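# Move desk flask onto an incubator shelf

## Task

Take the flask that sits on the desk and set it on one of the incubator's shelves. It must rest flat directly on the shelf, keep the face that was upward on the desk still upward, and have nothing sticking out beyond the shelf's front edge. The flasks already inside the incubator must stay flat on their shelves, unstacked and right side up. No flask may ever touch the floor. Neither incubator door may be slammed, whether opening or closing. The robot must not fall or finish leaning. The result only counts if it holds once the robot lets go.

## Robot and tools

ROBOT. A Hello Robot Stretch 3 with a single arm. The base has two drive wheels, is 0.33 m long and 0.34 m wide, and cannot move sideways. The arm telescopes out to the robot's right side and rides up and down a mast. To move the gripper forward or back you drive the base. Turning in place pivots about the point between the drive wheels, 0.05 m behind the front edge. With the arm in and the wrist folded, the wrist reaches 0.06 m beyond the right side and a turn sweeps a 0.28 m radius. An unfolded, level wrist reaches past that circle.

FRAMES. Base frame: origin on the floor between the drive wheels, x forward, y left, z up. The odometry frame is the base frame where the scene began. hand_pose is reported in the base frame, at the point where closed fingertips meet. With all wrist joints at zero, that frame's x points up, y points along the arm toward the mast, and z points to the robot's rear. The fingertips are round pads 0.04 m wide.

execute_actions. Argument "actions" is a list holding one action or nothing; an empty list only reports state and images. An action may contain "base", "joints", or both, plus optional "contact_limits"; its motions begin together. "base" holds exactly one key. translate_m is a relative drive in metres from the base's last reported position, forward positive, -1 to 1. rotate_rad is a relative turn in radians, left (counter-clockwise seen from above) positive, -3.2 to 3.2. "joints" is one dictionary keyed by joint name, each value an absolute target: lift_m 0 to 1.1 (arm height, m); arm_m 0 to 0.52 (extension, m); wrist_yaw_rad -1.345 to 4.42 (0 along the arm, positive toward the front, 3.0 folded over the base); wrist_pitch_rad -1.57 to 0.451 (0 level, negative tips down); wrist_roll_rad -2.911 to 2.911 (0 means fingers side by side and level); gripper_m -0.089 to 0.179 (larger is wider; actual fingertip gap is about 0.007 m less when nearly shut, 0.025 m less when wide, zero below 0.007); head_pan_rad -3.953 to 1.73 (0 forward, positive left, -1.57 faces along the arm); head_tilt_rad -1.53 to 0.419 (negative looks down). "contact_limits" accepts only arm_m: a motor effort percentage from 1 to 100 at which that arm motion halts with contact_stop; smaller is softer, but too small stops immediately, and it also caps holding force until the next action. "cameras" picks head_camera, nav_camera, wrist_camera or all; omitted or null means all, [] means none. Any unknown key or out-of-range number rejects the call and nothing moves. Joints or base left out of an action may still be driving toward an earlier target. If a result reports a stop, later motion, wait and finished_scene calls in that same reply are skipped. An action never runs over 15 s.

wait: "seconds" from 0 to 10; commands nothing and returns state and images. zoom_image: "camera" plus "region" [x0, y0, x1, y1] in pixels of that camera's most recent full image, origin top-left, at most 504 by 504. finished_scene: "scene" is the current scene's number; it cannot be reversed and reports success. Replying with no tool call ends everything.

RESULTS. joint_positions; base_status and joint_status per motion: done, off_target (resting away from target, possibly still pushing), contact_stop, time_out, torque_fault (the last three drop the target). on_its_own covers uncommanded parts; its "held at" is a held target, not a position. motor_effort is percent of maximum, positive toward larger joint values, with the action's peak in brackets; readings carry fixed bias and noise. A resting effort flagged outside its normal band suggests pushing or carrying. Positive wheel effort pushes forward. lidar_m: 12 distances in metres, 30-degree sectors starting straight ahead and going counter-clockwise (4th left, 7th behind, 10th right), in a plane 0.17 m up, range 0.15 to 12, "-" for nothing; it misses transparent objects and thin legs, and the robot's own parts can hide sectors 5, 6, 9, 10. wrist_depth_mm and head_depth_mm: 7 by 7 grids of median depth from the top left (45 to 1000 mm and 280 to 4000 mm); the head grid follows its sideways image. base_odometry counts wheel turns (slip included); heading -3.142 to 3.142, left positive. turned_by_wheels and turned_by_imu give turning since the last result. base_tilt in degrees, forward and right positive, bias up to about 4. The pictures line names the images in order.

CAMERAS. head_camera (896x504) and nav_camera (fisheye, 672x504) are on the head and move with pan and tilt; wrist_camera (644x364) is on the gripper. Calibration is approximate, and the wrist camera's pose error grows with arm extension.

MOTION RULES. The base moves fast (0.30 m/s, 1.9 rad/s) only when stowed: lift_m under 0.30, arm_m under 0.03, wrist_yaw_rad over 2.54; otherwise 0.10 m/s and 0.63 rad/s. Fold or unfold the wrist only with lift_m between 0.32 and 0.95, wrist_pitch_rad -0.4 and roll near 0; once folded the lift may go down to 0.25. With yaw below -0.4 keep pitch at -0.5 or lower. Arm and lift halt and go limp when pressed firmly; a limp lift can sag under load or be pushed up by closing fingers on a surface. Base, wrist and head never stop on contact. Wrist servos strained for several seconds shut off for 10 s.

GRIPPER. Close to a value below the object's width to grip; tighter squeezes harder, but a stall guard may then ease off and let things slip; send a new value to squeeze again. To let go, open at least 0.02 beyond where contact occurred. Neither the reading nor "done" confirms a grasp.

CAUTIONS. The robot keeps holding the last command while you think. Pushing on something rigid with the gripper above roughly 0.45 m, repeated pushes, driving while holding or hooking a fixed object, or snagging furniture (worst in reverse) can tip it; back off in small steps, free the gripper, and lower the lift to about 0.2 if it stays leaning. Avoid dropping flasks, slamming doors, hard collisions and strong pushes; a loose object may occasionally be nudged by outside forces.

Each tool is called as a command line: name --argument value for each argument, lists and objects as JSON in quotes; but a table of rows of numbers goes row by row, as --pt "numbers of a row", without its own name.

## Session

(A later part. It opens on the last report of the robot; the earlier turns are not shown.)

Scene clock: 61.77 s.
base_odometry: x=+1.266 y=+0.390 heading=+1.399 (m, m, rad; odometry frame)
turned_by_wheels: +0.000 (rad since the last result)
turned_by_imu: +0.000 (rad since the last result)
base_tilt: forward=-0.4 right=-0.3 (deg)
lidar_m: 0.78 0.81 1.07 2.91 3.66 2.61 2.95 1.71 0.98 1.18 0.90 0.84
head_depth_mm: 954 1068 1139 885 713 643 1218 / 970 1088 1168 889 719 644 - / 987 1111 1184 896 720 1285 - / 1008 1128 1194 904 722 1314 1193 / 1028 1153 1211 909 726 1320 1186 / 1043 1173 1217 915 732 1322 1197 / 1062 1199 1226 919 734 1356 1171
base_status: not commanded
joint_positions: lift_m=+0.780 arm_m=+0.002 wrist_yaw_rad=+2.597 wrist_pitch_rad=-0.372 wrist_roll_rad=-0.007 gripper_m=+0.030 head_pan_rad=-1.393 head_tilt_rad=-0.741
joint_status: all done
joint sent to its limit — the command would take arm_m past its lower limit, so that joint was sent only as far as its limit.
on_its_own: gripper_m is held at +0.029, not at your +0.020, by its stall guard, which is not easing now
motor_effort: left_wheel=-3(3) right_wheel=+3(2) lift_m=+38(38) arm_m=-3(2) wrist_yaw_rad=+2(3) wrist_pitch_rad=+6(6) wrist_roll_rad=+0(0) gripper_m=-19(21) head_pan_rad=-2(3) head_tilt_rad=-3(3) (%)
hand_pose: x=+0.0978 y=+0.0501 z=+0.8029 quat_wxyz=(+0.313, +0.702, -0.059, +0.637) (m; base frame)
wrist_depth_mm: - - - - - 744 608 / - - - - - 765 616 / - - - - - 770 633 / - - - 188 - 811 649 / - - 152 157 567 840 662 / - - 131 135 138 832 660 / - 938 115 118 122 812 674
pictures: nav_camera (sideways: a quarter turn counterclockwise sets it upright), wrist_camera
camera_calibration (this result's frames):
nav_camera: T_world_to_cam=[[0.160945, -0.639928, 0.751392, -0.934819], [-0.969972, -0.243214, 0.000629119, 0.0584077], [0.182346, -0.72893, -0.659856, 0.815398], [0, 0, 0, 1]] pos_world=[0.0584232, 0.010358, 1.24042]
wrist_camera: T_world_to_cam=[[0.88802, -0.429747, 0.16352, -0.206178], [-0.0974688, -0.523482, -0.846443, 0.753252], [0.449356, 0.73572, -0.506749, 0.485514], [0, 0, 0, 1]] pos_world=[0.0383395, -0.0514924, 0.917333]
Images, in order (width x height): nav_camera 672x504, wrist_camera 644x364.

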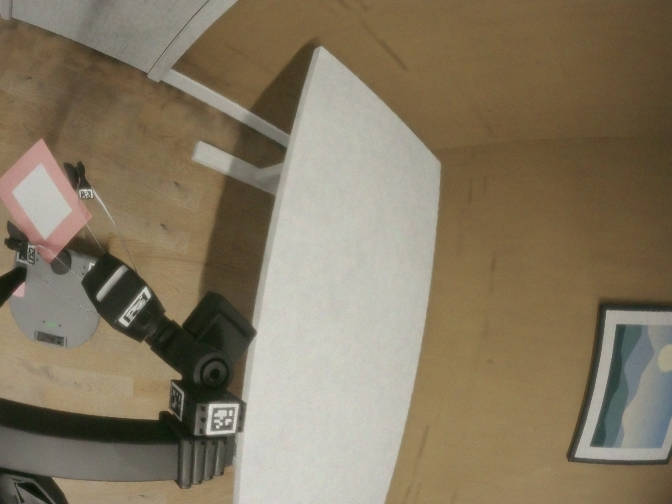

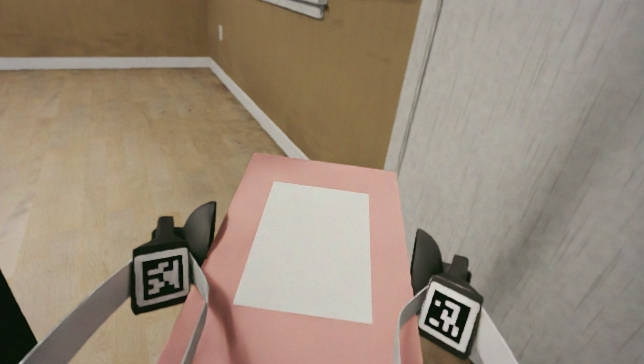

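execute_actions --actions '[{"base":{"rotate_rad":-0.53},"joints":{"lift_m":0.29,"head_pan_rad":-2.9,"head_tilt_rad":-0.5}}]' --cameras '[]'

execute_actions --actions '[{"base":{"translate_m":-1.0}}]' --cameras '[]'

execute_actions --actions '[{"base":{"translate_m":-1.0}}]'

Scene clock: 68.83 s.
base_odometry: x=+1.266 y=+0.390 heading=+0.869 (m, m, rad; odometry frame)
turned_by_wheels: -0.530 (rad since the last result)
turned_by_imu: -0.534 (rad since the last result)
base_tilt: forward=-0.4 right=-0.3 (deg)
lidar_m: 0.84 0.78 0.81 1.06 2.84 3.67 2.60 2.95 1.72 0.99 1.17 0.90
head_depth_mm: 2873 2867 2886 2888 2094 1622 1336 / 2790 2925 2763 2792 2111 1632 1332 / 2705 2844 3028 2894 2128 1653 1340 / 2635 2811 3085 3029 2130 1654 1344 / 2555 2756 2996 3056 2154 1662 1350 / 2508 2675 2898 3013 2168 1662 1355 / 2442 2625 2834 2926 2171 1674 1354
base_status: done
joint_positions: lift_m=+0.290 arm_m=+0.002 wrist_yaw_rad=+2.597 wrist_pitch_rad=-0.373 wrist_roll_rad=-0.007 gripper_m=+0.030 head_pan_rad=-2.893 head_tilt_rad=-0.507
joint_status: all done
on_its_own: gripper_m is held at +0.029, not at your +0.020, by its stall guard, which is not easing now
motor_effort: left_wheel=+4(9) right_wheel=-4(6) lift_m=+27(32) arm_m=-3(3) wrist_yaw_rad=+3(3) wrist_pitch_rad=+7(7) wrist_roll_rad=+0(0) gripper_m=-20(20) head_pan_rad=-3(29) head_tilt_rad=+3(18) (%)
hand_pose: x=+0.0977 y=+0.0500 z=+0.3131 quat_wxyz=(+0.314, +0.702, -0.059, +0.637) (m; base frame)
wrist_depth_mm: - - 945 823 718 636 576 / - - - 900 758 673 609 / 882 953 - 917 800 702 648 / 710 733 733 189 822 728 687 / 579 617 153 157 409 718 701 / 501 - 132 135 138 593 619 / - 454 115 118 121 519 516
pictures: none
No camera images: the call's "cameras" was empty. Leave "cameras" out to get every camera's image.

Scene clock: 73.83 s.
base_odometry: x=+0.621 y=-0.374 heading=+0.869 (m, m, rad; odometry frame)
turned_by_wheels: +0.000 (rad since the last result)
turned_by_imu: -0.001 (rad since the last result)
base_tilt: forward=-0.4 right=-0.3 (deg)
lidar_m: 1.71 1.63 1.70 2.28 3.06 3.06 1.61 2.08 2.17 1.77 1.27 1.75
head_depth_mm: 2026 1946 1952 2036 2067 1625 1334 / 1989 2061 1993 1972 2016 1638 1341 / 1925 1684 1690 1851 1968 1646 1341 / 1866 1968 2123 2321 2144 1649 1350 / 1823 1950 2116 2276 2150 1660 1349 / 1761 1906 2031 2213 2178 1678 1359 / 1720 1850 1983 2152 2194 1672 1360
base_status: done
joint_positions: lift_m=+0.290 arm_m=+0.002 wrist_yaw_rad=+2.597 wrist_pitch_rad=-0.373 wrist_roll_rad=-0.007 gripper_m=+0.030 head_pan_rad=-2.893 head_tilt_rad=-0.506
joint_status: not commanded
on_its_own: gripper_m is held at +0.029, not at your +0.020, by its stall guard, which is not easing now
motor_effort: left_wheel=+4(10) right_wheel=-4(11) lift_m=+27(27) arm_m=-3(3) wrist_yaw_rad=+3(2) wrist_pitch_rad=+7(7) wrist_roll_rad=+0(0) gripper_m=-20(20) head_pan_rad=-2(2) head_tilt_rad=+2(3) (%)
hand_pose: x=+0.0977 y=+0.0500 z=+0.3131 quat_wxyz=(+0.314, +0.702, -0.059, +0.637) (m; base frame)
wrist_depth_mm: - - - - - - - / - - - - - - - / 887 944 - - - - - / 706 721 726 188 848 903 - / 588 612 152 157 415 713 759 / 503 - 131 135 137 593 619 / - 450 115 118 121 509 518
pictures: none
No camera images: the call's "cameras" was empty. Leave "cameras" out to get every camera's image.

Scene clock: 78.83 s.
base_odometry: x=-0.024 y=-1.138 heading=+0.869 (m, m, rad; odometry frame)
turned_by_wheels: +0.000 (rad since the last result)
turned_by_imu: -0.001 (rad since the last result)
base_tilt: forward=-0.4 right=-0.3 (deg)
lidar_m: 2.60 2.49 2.58 2.64 2.54 0.98 0.73 0.65 1.29 1.73 2.22 2.05
head_depth_mm: 1191 1159 937 987 1057 1138 1217 / 1163 1204 947 949 1061 1146 1155 / 1130 1179 716 891 1029 1114 1049 / 1097 1137 695 835 913 1000 1007 / 1067 1109 620 691 769 875 1260 / 1041 1093 1149 1291 1430 1558 1357 / 1014 1088 1170 1271 1382 1514 1360
base_status: done
joint_positions: lift_m=+0.290 arm_m=+0.002 wrist_yaw_rad=+2.597 wrist_pitch_rad=-0.373 wrist_roll_rad=-0.007 gripper_m=+0.030 head_pan_rad=-2.893 head_tilt_rad=-0.506
joint_status: not commanded
on_its_own: gripper_m is held at +0.029, not at your +0.020, by its stall guard, which is not easing now
motor_effort: left_wheel=+4(10) right_wheel=-3(12) lift_m=+28(27) arm_m=-3(3) wrist_yaw_rad=+2(3) wrist_pitch_rad=+7(7) wrist_roll_rad=+0(0) gripper_m=-20(20) head_pan_rad=-3(3) head_tilt_rad=+3(2) (%)
hand_pose: x=+0.0977 y=+0.0500 z=+0.3131 quat_wxyz=(+0.314, +0.702, -0.059, +0.637) (m; base frame)
wrist_depth_mm: - - - - - - - / - - - - - - - / 873 940 - - - - - / 704 749 722 187 844 923 - / 585 614 153 156 412 717 761 / 497 - 131 135 138 599 623 / - 451 115 118 121 506 521
pictures: head_camera (sideways: a quarter turn clockwise sets it upright), nav_camera (sideways: a quarter turn counterclockwise sets it upright), wrist_camera
camera_calibration (this result's frames):
head_camera: T_world_to_cam=[[0.411438, 0.0900218, -0.906981, 1.18782], [0.247406, -0.968778, 0.0160766, -0.0223733], [-0.877217, -0.231008, -0.420864, 0.515317], [0, 0, 0, 1]] pos_world=[-0.0311334, -0.00956226, 1.29457]
nav_camera: T_world_to_cam=[[-0.439937, -0.158474, 0.883935, -1.10396], [-0.309451, 0.950773, 0.0164418, 0.0337896], [-0.843028, -0.266302, -0.46732, 0.571165], [0, 0, 0, 1]] pos_world=[0.00629107, -0.0549728, 1.24219]
wrist_camera: T_world_to_cam=[[0.888139, -0.42954, 0.163414, -0.126034], [-0.0979487, -0.524324, -0.845867, 0.338449], [0.449015, 0.735241, -0.507746, 0.237749], [0, 0, 0, 1]] pos_world=[0.038334, -0.0514827, 0.427594]
Images, in order (width x height): head_camera 896x504, nav_camera 672x504, wrist_camera 644x364.

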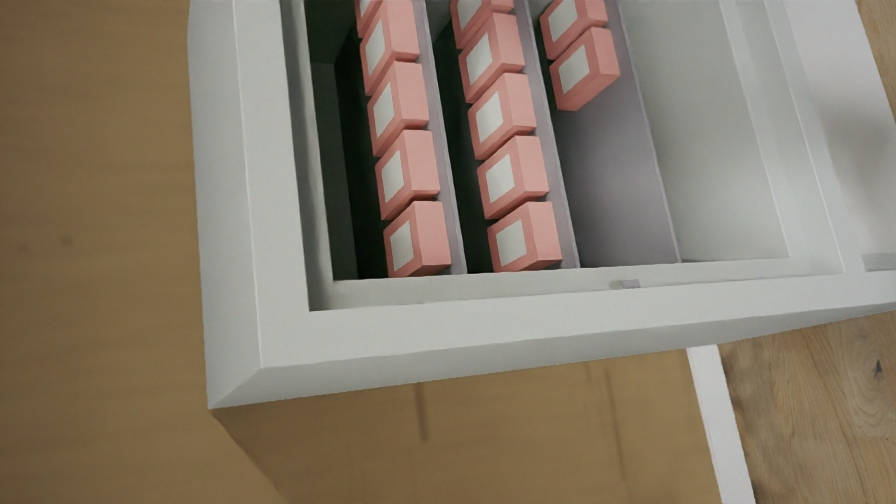

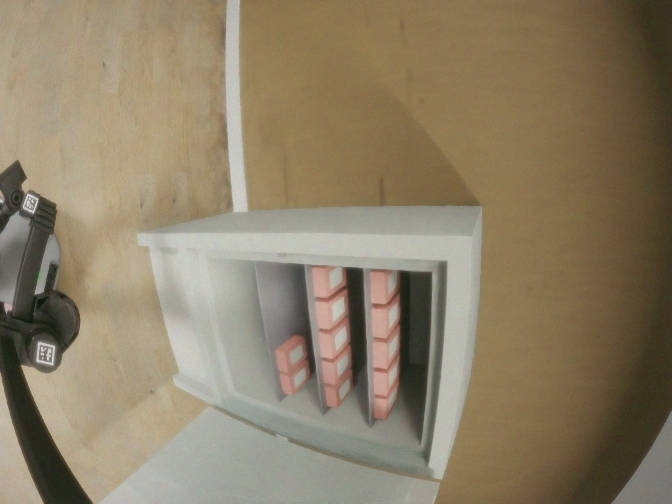

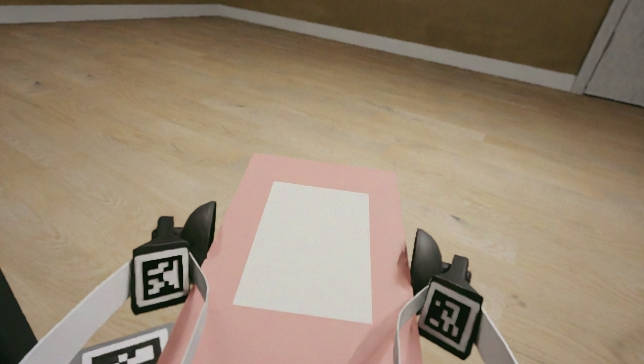

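execute_actions --actions '[{"base":{"rotate_rad":-1.04},"joints":{"head_pan_rad":-1.6,"head_tilt_rad":-0.8}}]' --cameras '[]'

execute_actions --actions '[{"base":{"translate_m":-0.3},"joints":{"lift_m":0.6}}]' --cameras '[]'

execute_actions --actions '[{"joints":{"wrist_yaw_rad":0.0}}]'

Scene clock: 83.50 s.
base_odometry: x=-0.024 y=-1.138 heading=-0.170 (m, m, rad; odometry frame)
turned_by_wheels: -1.040 (rad since the last result)
turned_by_imu: -1.045 (rad since the last result)
base_tilt: forward=-0.4 right=-0.4 (deg)
lidar_m: 2.22 2.05 2.59 2.50 2.58 2.64 2.53 0.98 0.73 0.65 1.29 1.74
head_depth_mm: 538 796 894 1095 1107 1289 1150 / 535 695 864 1067 1114 1279 1148 / 555 627 711 843 1053 1273 1158 / 1050 1182 1362 1619 1582 1338 1158 / 1065 1196 1379 1612 1578 1351 1165 / 1058 1193 1375 1608 1583 1348 1166 / 1053 1190 1369 1609 1596 1350 1171
base_status: done
joint_positions: lift_m=+0.290 arm_m=+0.002 wrist_yaw_rad=+2.597 wrist_pitch_rad=-0.373 wrist_roll_rad=-0.007 gripper_m=+0.030 head_pan_rad=-1.607 head_tilt_rad=-0.790
joint_status: all done
on_its_own: gripper_m is held at +0.029, not at your +0.020, by its stall guard, which is not easing now
motor_effort: left_wheel=+4(15) right_wheel=-3(9) lift_m=+28(27) arm_m=-3(3) wrist_yaw_rad=+2(2) wrist_pitch_rad=+7(7) wrist_roll_rad=+0(0) gripper_m=-20(19) head_pan_rad=+2(28) head_tilt_rad=-3(19) (%)
hand_pose: x=+0.0977 y=+0.0500 z=+0.3131 quat_wxyz=(+0.314, +0.702, -0.059, +0.637) (m; base frame)
wrist_depth_mm: - - - - - - - / - - - - - - - / 868 931 - - - - - / 698 736 729 189 849 927 - / 580 620 153 157 417 717 765 / 493 - 131 135 137 605 606 / - 449 115 118 122 514 523
pictures: none
No camera images: the call's "cameras" was empty. Leave "cameras" out to get every camera's image.

Scene clock: 88.03 s.
base_odometry: x=-0.320 y=-1.087 heading=-0.170 (m, m, rad; odometry frame)
turned_by_wheels: +0.000 (rad since the last result)
turned_by_imu: +0.000 (rad since the last result)
base_tilt: forward=-0.4 right=-0.3 (deg)
lidar_m: 2.53 2.31 2.59 2.50 2.58 2.33 2.23 1.83 0.74 0.70 0.68 1.75
head_depth_mm: 544 794 899 1033 1110 1290 1167 / 541 802 876 1040 1119 1302 1175 / 539 815 880 1076 1115 1287 1178 / 537 835 885 1077 1110 1278 1199 / 536 830 896 1020 1100 1270 1166 / 543 694 751 839 1085 1351 1165 / 541 618 721 1606 1609 1360 1175
base_status: done
joint_positions: lift_m=+0.600 arm_m=+0.002 wrist_yaw_rad=+2.598 wrist_pitch_rad=-0.373 wrist_roll_rad=-0.007 gripper_m=+0.030 head_pan_rad=-1.607 head_tilt_rad=-0.790
joint_status: all done
on_its_own: gripper_m is held at +0.029, not at your +0.020, by its stall guard, which is not easing now
motor_effort: left_wheel=+3(11) right_wheel=-3(12) lift_m=+38(41) arm_m=-3(3) wrist_yaw_rad=+3(3) wrist_pitch_rad=+7(7) wrist_roll_rad=+0(0) gripper_m=-20(20) head_pan_rad=+1(2) head_tilt_rad=-3(3) (%)
hand_pose: x=+0.0977 y=+0.0500 z=+0.6226 quat_wxyz=(+0.314, +0.702, -0.059, +0.637) (m; base frame)
wrist_depth_mm: - - - - - - - / - - - - - - - / - - - - - - - / - - - 187 - - - / - - 152 157 - - - / 866 - 131 135 138 - - / - 747 115 118 121 864 882
pictures: none
No camera images: the call's "cameras" was empty. Leave "cameras" out to get every camera's image.

Scene clock: 90.33 s.
base_odometry: x=-0.320 y=-1.087 heading=-0.170 (m, m, rad; odometry frame)
turned_by_wheels: +0.000 (rad since the last result)
turned_by_imu: +0.000 (rad since the last result)
base_tilt: forward=-0.4 right=-0.3 (deg)
lidar_m: 2.52 2.31 2.58 2.50 2.57 2.32 2.23 1.83 0.74 0.70 0.68 1.75
head_depth_mm: 545 792 894 1031 1109 1290 1169 / 543 803 876 1043 1120 1297 1172 / 539 812 880 1073 1115 691 - / 538 839 884 1074 1113 704 1160 / 537 829 896 1019 1101 1264 1165 / 543 692 749 840 1085 1346 1168 / 542 617 720 1627 1608 1363 1174
base_status: not commanded
joint_positions: lift_m=+0.600 arm_m=+0.002 wrist_yaw_rad=+0.003 wrist_pitch_rad=-0.373 wrist_roll_rad=-0.007 gripper_m=+0.030 head_pan_rad=-1.607 head_tilt_rad=-0.790
joint_status: all done
on_its_own: gripper_m is held at +0.029, not at your +0.020, by its stall guard, which is not easing now
motor_effort: left_wheel=+3(4) right_wheel=-3(3) lift_m=+38(38) arm_m=-3(2) wrist_yaw_rad=-3(3) wrist_pitch_rad=+7(7) wrist_roll_rad=+0(0) gripper_m=-20(20) head_pan_rad=+2(1) head_tilt_rad=-4(4) (%)
hand_pose: x=-0.0207 y=-0.3765 z=+0.6226 quat_wxyz=(+0.698, +0.133, -0.692, -0.130) (m; base frame)
wrist_depth_mm: 952 389 520 802 799 769 495 / - 426 501 596 581 566 482 / - 476 592 876 899 619 470 / - 515 533 188 697 676 489 / - - 153 157 370 573 500 / 845 - 131 135 138 560 529 / 740 738 115 118 121 641 494
pictures: head_camera (sideways: a quarter turn clockwise sets it upright), nav_camera (sideways: a quarter turn counterclockwise sets it upright), wrist_camera
camera_calibration (this result's frames):
head_camera: T_world_to_cam=[[0.0376765, 0.657547, -0.752471, 0.988633], [0.999109, -0.0391217, 0.0158392, -0.0266438], [-0.0190229, -0.752397, -0.658435, 0.819172], [0, 0, 0, 1]] pos_world=[0.00495482, -0.0347726, 1.28371]
nav_camera: T_world_to_cam=[[0.0203171, -0.695874, 0.717876, -0.89028], [-0.999484, -0.0320084, -0.00274027, 0.0629743], [0.0248849, -0.71745, -0.696165, 0.863585], [0, 0, 0, 1]] pos_world=[0.0595394, 0.0020723, 1.24048]
wrist_camera: T_world_to_cam=[[-0.981922, -0.0955455, 0.163401, -0.16764], [-0.189284, 0.498776, -0.84581, 0.748356], [-0.000687291, -0.861448, -0.507845, 0.1513], [0, 0, 0, 1]] pos_world=[-0.0228533, -0.258942, 0.737196]
Images, in order (width x height): head_camera 896x504, nav_camera 672x504, wrist_camera 644x364.

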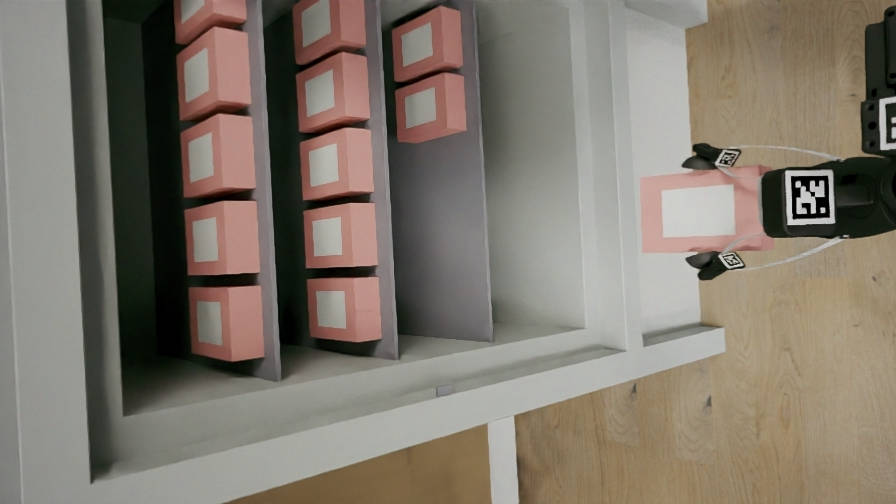

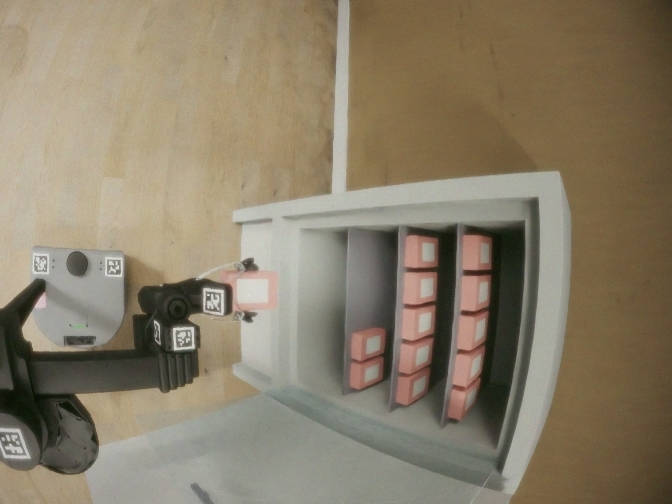

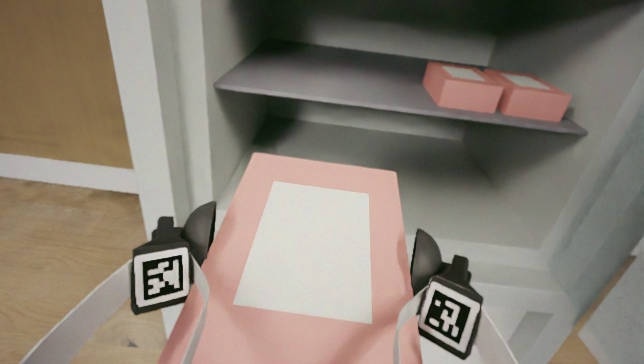

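execute_actions --actions '[{"joints":{"arm_m":0.38},"contact_limits":{"arm_m":15}}]' --cameras '["head_camera","wrist_camera"]'

Scene clock: 96.57 s.
base_odometry: x=-0.320 y=-1.087 heading=-0.170 (m, m, rad; odometry frame)
turned_by_wheels: +0.000 (rad since the last result)
turned_by_imu: +0.000 (rad since the last result)
base_tilt: forward=-0.4 right=-0.3 (deg)
lidar_m: 2.53 2.31 2.58 2.49 2.57 2.32 2.22 1.83 0.74 0.70 0.68 1.75
head_depth_mm: 544 792 897 1030 1110 1290 1152 / 542 801 873 1037 1111 1282 1130 / 540 813 881 1107 1095 1285 1157 / 539 835 882 1068 1104 1281 1163 / 535 829 892 1017 1102 1268 1163 / 541 695 748 839 1084 1350 1165 / 540 617 718 1610 1616 1352 1172
base_status: not commanded
joint_positions: lift_m=+0.600 arm_m=+0.380 wrist_yaw_rad=+0.002 wrist_pitch_rad=-0.373 wrist_roll_rad=-0.007 gripper_m=+0.030 head_pan_rad=-1.607 head_tilt_rad=-0.790
joint_status: all done
on_its_own: gripper_m is held at +0.029, not at your +0.020, by its stall guard, which is not easing now
motor_effort: left_wheel=+4(4) right_wheel=-3(3) lift_m=+38(38) arm_m=+3(3) wrist_yaw_rad=-1(2) wrist_pitch_rad=+7(7) wrist_roll_rad=+0(0) gripper_m=-20(20) head_pan_rad=+2(1) head_tilt_rad=-4(3) (%)
contact_limits: arm_m 15 (drawing in: default 15, maximum 25; extending or still: default 21, maximum 34)
hand_pose: x=-0.0211 y=-0.7544 z=+0.6226 quat_wxyz=(+0.698, +0.132, -0.692, -0.130) (m; base frame)
wrist_depth_mm: 216 300 475 469 471 457 447 / 221 312 474 494 497 487 470 / 228 304 354 383 411 447 437 / 232 257 254 187 295 286 254 / 204 216 152 157 200 242 204 / 174 - 131 135 138 209 183 / 236 322 115 118 122 178 183
pictures: head_camera (sideways: a quarter turn clockwise sets it upright), wrist_camera
camera_calibration (this result's frames):
head_camera: T_world_to_cam=[[0.0376765, 0.657547, -0.752471, 0.988633], [0.999109, -0.0391217, 0.0158392, -0.0266438], [-0.0190229, -0.752397, -0.658435, 0.819172], [0, 0, 0, 1]] pos_world=[0.00495482, -0.0347726, 1.28371]
wrist_camera: T_world_to_cam=[[-0.982088, -0.0938237, 0.163401, -0.202847], [-0.188409, 0.499107, -0.84581, 0.937037], [-0.00219778, -0.861446, -0.507845, -0.174275], [0, 0, 0, 1]] pos_world=[-0.0230503, -0.636842, 0.737196]
Images, in order (width x height): head_camera 896x504, wrist_camera 644x364.

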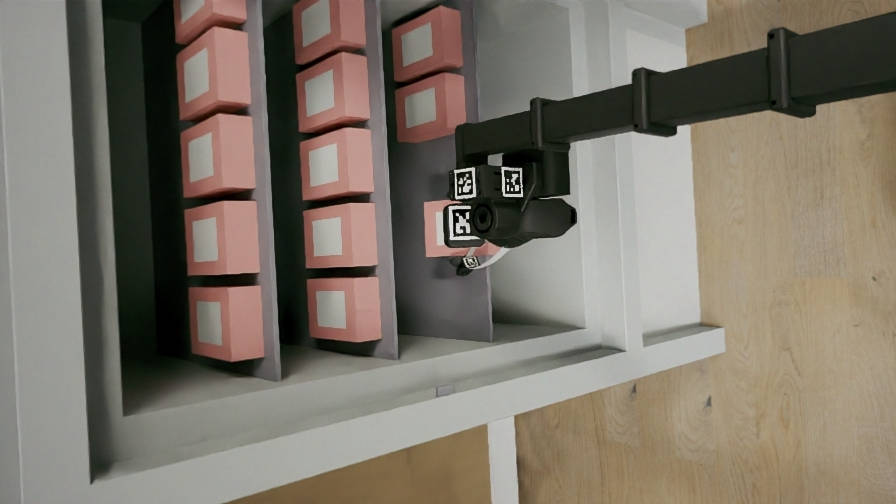

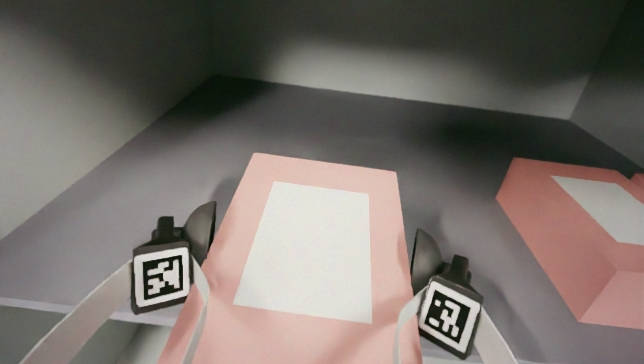

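execute_actions --actions '[{"joints":{"arm_m":0.455},"contact_limits":{"arm_m":15}}]' --cameras '[]'

execute_actions --actions '[{"joints":{"lift_m":0.594}}]' --cameras '[]'

execute_actions --actions '[{"joints":{"gripper_m":0.13}}]' --cameras '["wrist_camera"]'

execute_actions --actions '[{"joints":{"arm_m":0.2,"lift_m":0.6}}]' --cameras '["head_camera","wrist_camera"]'

Scene clock: 101.13 s.
base_odometry: x=-0.320 y=-1.087 heading=-0.170 (m, m, rad; odometry frame)
turned_by_wheels: +0.000 (rad since the last result)
turned_by_imu: +0.000 (rad since the last result)
base_tilt: forward=-0.5 right=-0.2 (deg)
lidar_m: 2.52 2.31 2.58 2.50 2.57 2.33 2.23 1.83 0.74 0.70 0.68 1.75
head_depth_mm: 543 793 894 1033 1108 1288 1171 / 543 801 873 1039 1149 1292 1143 / 540 812 878 - 1111 1283 1150 / 538 834 880 1042 1113 1278 1164 / 536 828 893 1024 1099 1271 1166 / 540 692 748 839 1085 1345 1167 / 541 616 720 1613 1602 1352 1178
base_status: not commanded
joint_positions: lift_m=+0.600 arm_m=+0.455 wrist_yaw_rad=+0.002 wrist_pitch_rad=-0.373 wrist_roll_rad=-0.007 gripper_m=+0.033 head_pan_rad=-1.607 head_tilt_rad=-0.790
joint_status: all done
on_its_own: gripper_m is held at +0.032, not at your +0.020, by its stall guard, which is not easing now
motor_effort: left_wheel=+3(3) right_wheel=-3(3) lift_m=+38(38) arm_m=+3(3) wrist_yaw_rad=-1(1) wrist_pitch_rad=+7(7) wrist_roll_rad=+0(0) gripper_m=-18(19) head_pan_rad=+1(1) head_tilt_rad=-3(2) (%)
contact_limits: arm_m 15 (drawing in: default 15, maximum 25; extending or still: default 21, maximum 34)
hand_pose: x=-0.0211 y=-0.8294 z=+0.6226 quat_wxyz=(+0.698, +0.132, -0.692, -0.130) (m; base frame)
wrist_depth_mm: 219 306 411 403 401 395 384 / 225 317 435 439 428 424 413 / 229 306 352 379 406 439 435 / 230 258 255 188 294 324 344 / 205 215 153 157 200 251 202 / 175 - 131 135 138 209 179 / - 153 115 118 122 179 170
pictures: none
No camera images: the call's "cameras" was empty. Leave "cameras" out to get every camera's image.

Scene clock: 101.77 s.
base_odometry: x=-0.320 y=-1.087 heading=-0.170 (m, m, rad; odometry frame)
turned_by_wheels: +0.000 (rad since the last result)
turned_by_imu: +0.000 (rad since the last result)
base_tilt: forward=-0.5 right=-0.3 (deg)
lidar_m: 2.52 2.31 2.59 2.50 2.58 2.33 2.23 1.83 0.73 0.70 0.68 1.75
head_depth_mm: 544 797 900 1037 1104 1290 1171 / 542 802 875 1038 1133 1285 1151 / 539 811 881 1147 1116 1285 1157 / 539 835 880 1047 1111 1283 1155 / 536 833 896 1018 1099 1265 1160 / 541 695 749 836 1083 1347 1171 / 541 617 719 1609 1609 1351 1174
base_status: not commanded
joint_positions: lift_m=+0.594 arm_m=+0.455 wrist_yaw_rad=+0.002 wrist_pitch_rad=-0.360 wrist_roll_rad=-0.007 gripper_m=+0.033 head_pan_rad=-1.607 head_tilt_rad=-0.790
joint_status: all done
on_its_own: gripper_m is held at +0.032, not at your +0.020, by its stall guard, which is not easing now
motor_effort: left_wheel=+3(3) right_wheel=-3(3) lift_m=+24(34) arm_m=+3(3) wrist_yaw_rad=-1(1) wrist_pitch_rad=+3(7) wrist_roll_rad=+0(0) gripper_m=-19(19) head_pan_rad=+2(2) head_tilt_rad=-3(3) (%)
hand_pose: x=-0.0211 y=-0.8308 z=+0.6201 quat_wxyz=(+0.699, +0.128, -0.693, -0.126) (m; base frame)
wrist_depth_mm: 219 305 407 407 400 395 385 / 225 314 437 432 428 418 415 / 230 302 357 383 415 441 437 / 228 255 259 195 305 323 348 / 201 212 156 159 228 251 199 / 172 - 131 136 139 207 179 / - 149 113 117 121 175 169
pictures: none
No camera images: the call's "cameras" was empty. Leave "cameras" out to get every camera's image.

Scene clock: 103.23 s.
base_odometry: x=-0.320 y=-1.087 heading=-0.170 (m, m, rad; odometry frame)
turned_by_wheels: +0.000 (rad since the last result)
turned_by_imu: +0.000 (rad since the last result)
base_tilt: forward=-0.4 right=-0.4 (deg)
lidar_m: 2.53 2.32 2.59 2.50 2.57 2.32 2.23 1.83 0.74 0.70 0.68 1.75
head_depth_mm: 545 794 895 1030 1107 1292 1170 / 541 803 875 1036 1135 1288 1150 / 539 810 882 1144 1109 1284 1156 / 538 835 883 1048 1112 1276 1164 / 536 827 893 1020 1096 1264 1167 / 542 691 745 837 1079 1347 1168 / 540 615 720 1607 1612 1355 1173
base_status: not commanded
joint_positions: lift_m=+0.594 arm_m=+0.455 wrist_yaw_rad=+0.002 wrist_pitch_rad=-0.370 wrist_roll_rad=-0.007 gripper_m=+0.130 head_pan_rad=-1.607 head_tilt_rad=-0.790
joint_status: all done
motor_effort: left_wheel=+3(3) right_wheel=-3(3) lift_m=+27(27) arm_m=+3(3) wrist_yaw_rad=+0(1) wrist_pitch_rad=+6(6) wrist_roll_rad=+0(0) gripper_m=+0(82) head_pan_rad=+2(2) head_tilt_rad=-2(3) (%)
hand_pose: x=-0.0211 y=-0.8297 z=+0.6177 quat_wxyz=(+0.698, +0.131, -0.692, -0.129) (m; base frame)
wrist_depth_mm: 219 308 411 406 397 391 385 / 224 315 435 433 426 417 419 / 230 302 341 367 398 433 434 / 226 251 252 201 293 314 334 / 198 214 163 161 225 248 198 / - 170 130 135 149 207 178 / 145 145 111 115 123 - 168
pictures: wrist_camera
camera_calibration (this result's frames):
wrist_camera: T_world_to_cam=[[-0.982089, -0.09335, 0.163668, -0.208885], [-0.188406, 0.496648, -0.847257, 0.969343], [-0.00219418, -0.862918, -0.50534, -0.244461], [0, 0, 0, 1]] pos_world=[-0.0230501, -0.711871, 0.731934]
Images, in order (width x height): wrist_camera 644x364.

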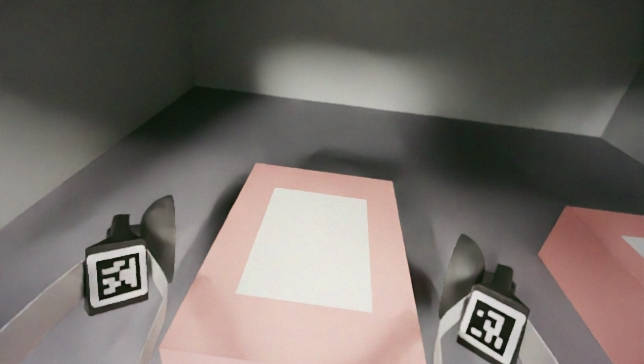

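Scene clock: 106.33 s.
base_odometry: x=-0.320 y=-1.087 heading=-0.170 (m, m, rad; odometry frame)
turned_by_wheels: +0.000 (rad since the last result)
turned_by_imu: +0.000 (rad since the last result)
base_tilt: forward=-0.4 right=-0.4 (deg)
lidar_m: 2.52 2.32 2.58 2.49 2.58 2.32 2.23 1.83 0.74 0.70 0.68 1.75
head_depth_mm: 544 794 895 1036 1107 1296 1169 / 542 801 870 1040 1114 - 1129 / 539 810 882 1066 1161 1275 1156 / 537 835 882 1018 1129 1277 1163 / 536 827 894 1019 1096 1259 1160 / 542 693 748 840 1085 1351 1174 / 539 617 720 1608 1619 1364 1175
base_status: not commanded
joint_positions: lift_m=+0.600 arm_m=+0.200 wrist_yaw_rad=+0.002 wrist_pitch_rad=-0.370 wrist_roll_rad=-0.007 gripper_m=+0.130 head_pan_rad=-1.607 head_tilt_rad=-0.790
joint_status: all done
motor_effort: left_wheel=+3(3) right_wheel=-3(4) lift_m=+37(39) arm_m=-3(3) wrist_yaw_rad=-1(1) wrist_pitch_rad=+6(6) wrist_roll_rad=+0(0) gripper_m=+0(0) head_pan_rad=+1(2) head_tilt_rad=-3(3) (%)
hand_pose: x=-0.0211 y=-0.5755 z=+0.6233 quat_wxyz=(+0.698, +0.131, -0.692, -0.129) (m; base frame)
wrist_depth_mm: 239 294 540 636 627 620 483 / 254 304 484 558 649 638 471 / 274 316 358 337 405 349 369 / 280 325 578 625 624 338 339 / 288 339 503 541 566 582 443 / 305 395 437 446 467 504 433 / 350 389 398 401 413 - 408
pictures: head_camera (sideways: a quarter turn clockwise sets it upright), wrist_camera
camera_calibration (this result's frames):
head_camera: T_world_to_cam=[[0.0376766, 0.657547, -0.752471, 0.988633], [0.999109, -0.0391219, 0.0158392, -0.0266438], [-0.0190231, -0.752397, -0.658435, 0.819172], [0, 0, 0, 1]] pos_world=[0.00495481, -0.0347726, 1.28371]
wrist_camera: T_world_to_cam=[[-0.982089, -0.0933495, 0.163669, -0.186075], [-0.188406, 0.496648, -0.847257, 0.847858], [-0.00219468, -0.862918, -0.50534, -0.0222977], [0, 0, 0, 1]] pos_world=[-0.0230502, -0.457698, 0.73754]
Images, in order (width x height): head_camera 896x504, wrist_camera 644x364.

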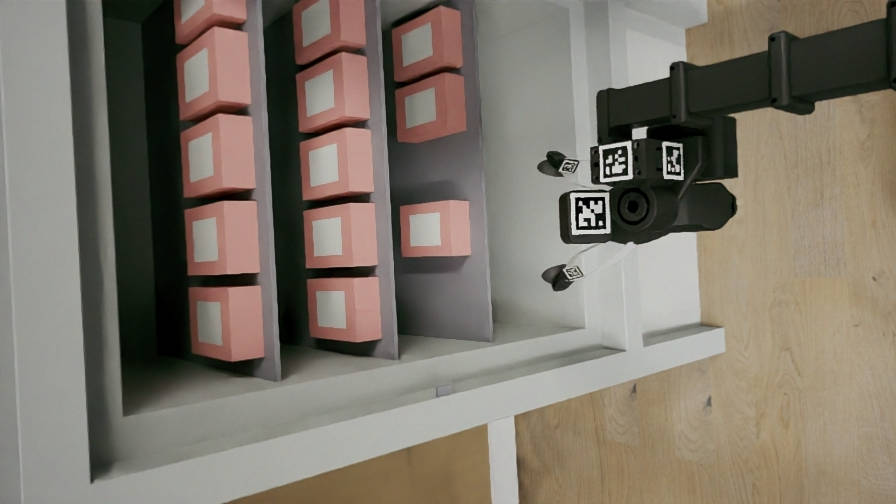

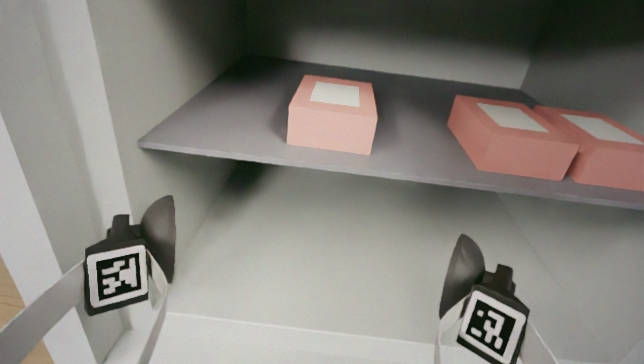

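finished_scene --scene 1

The scene is finished: the task was done.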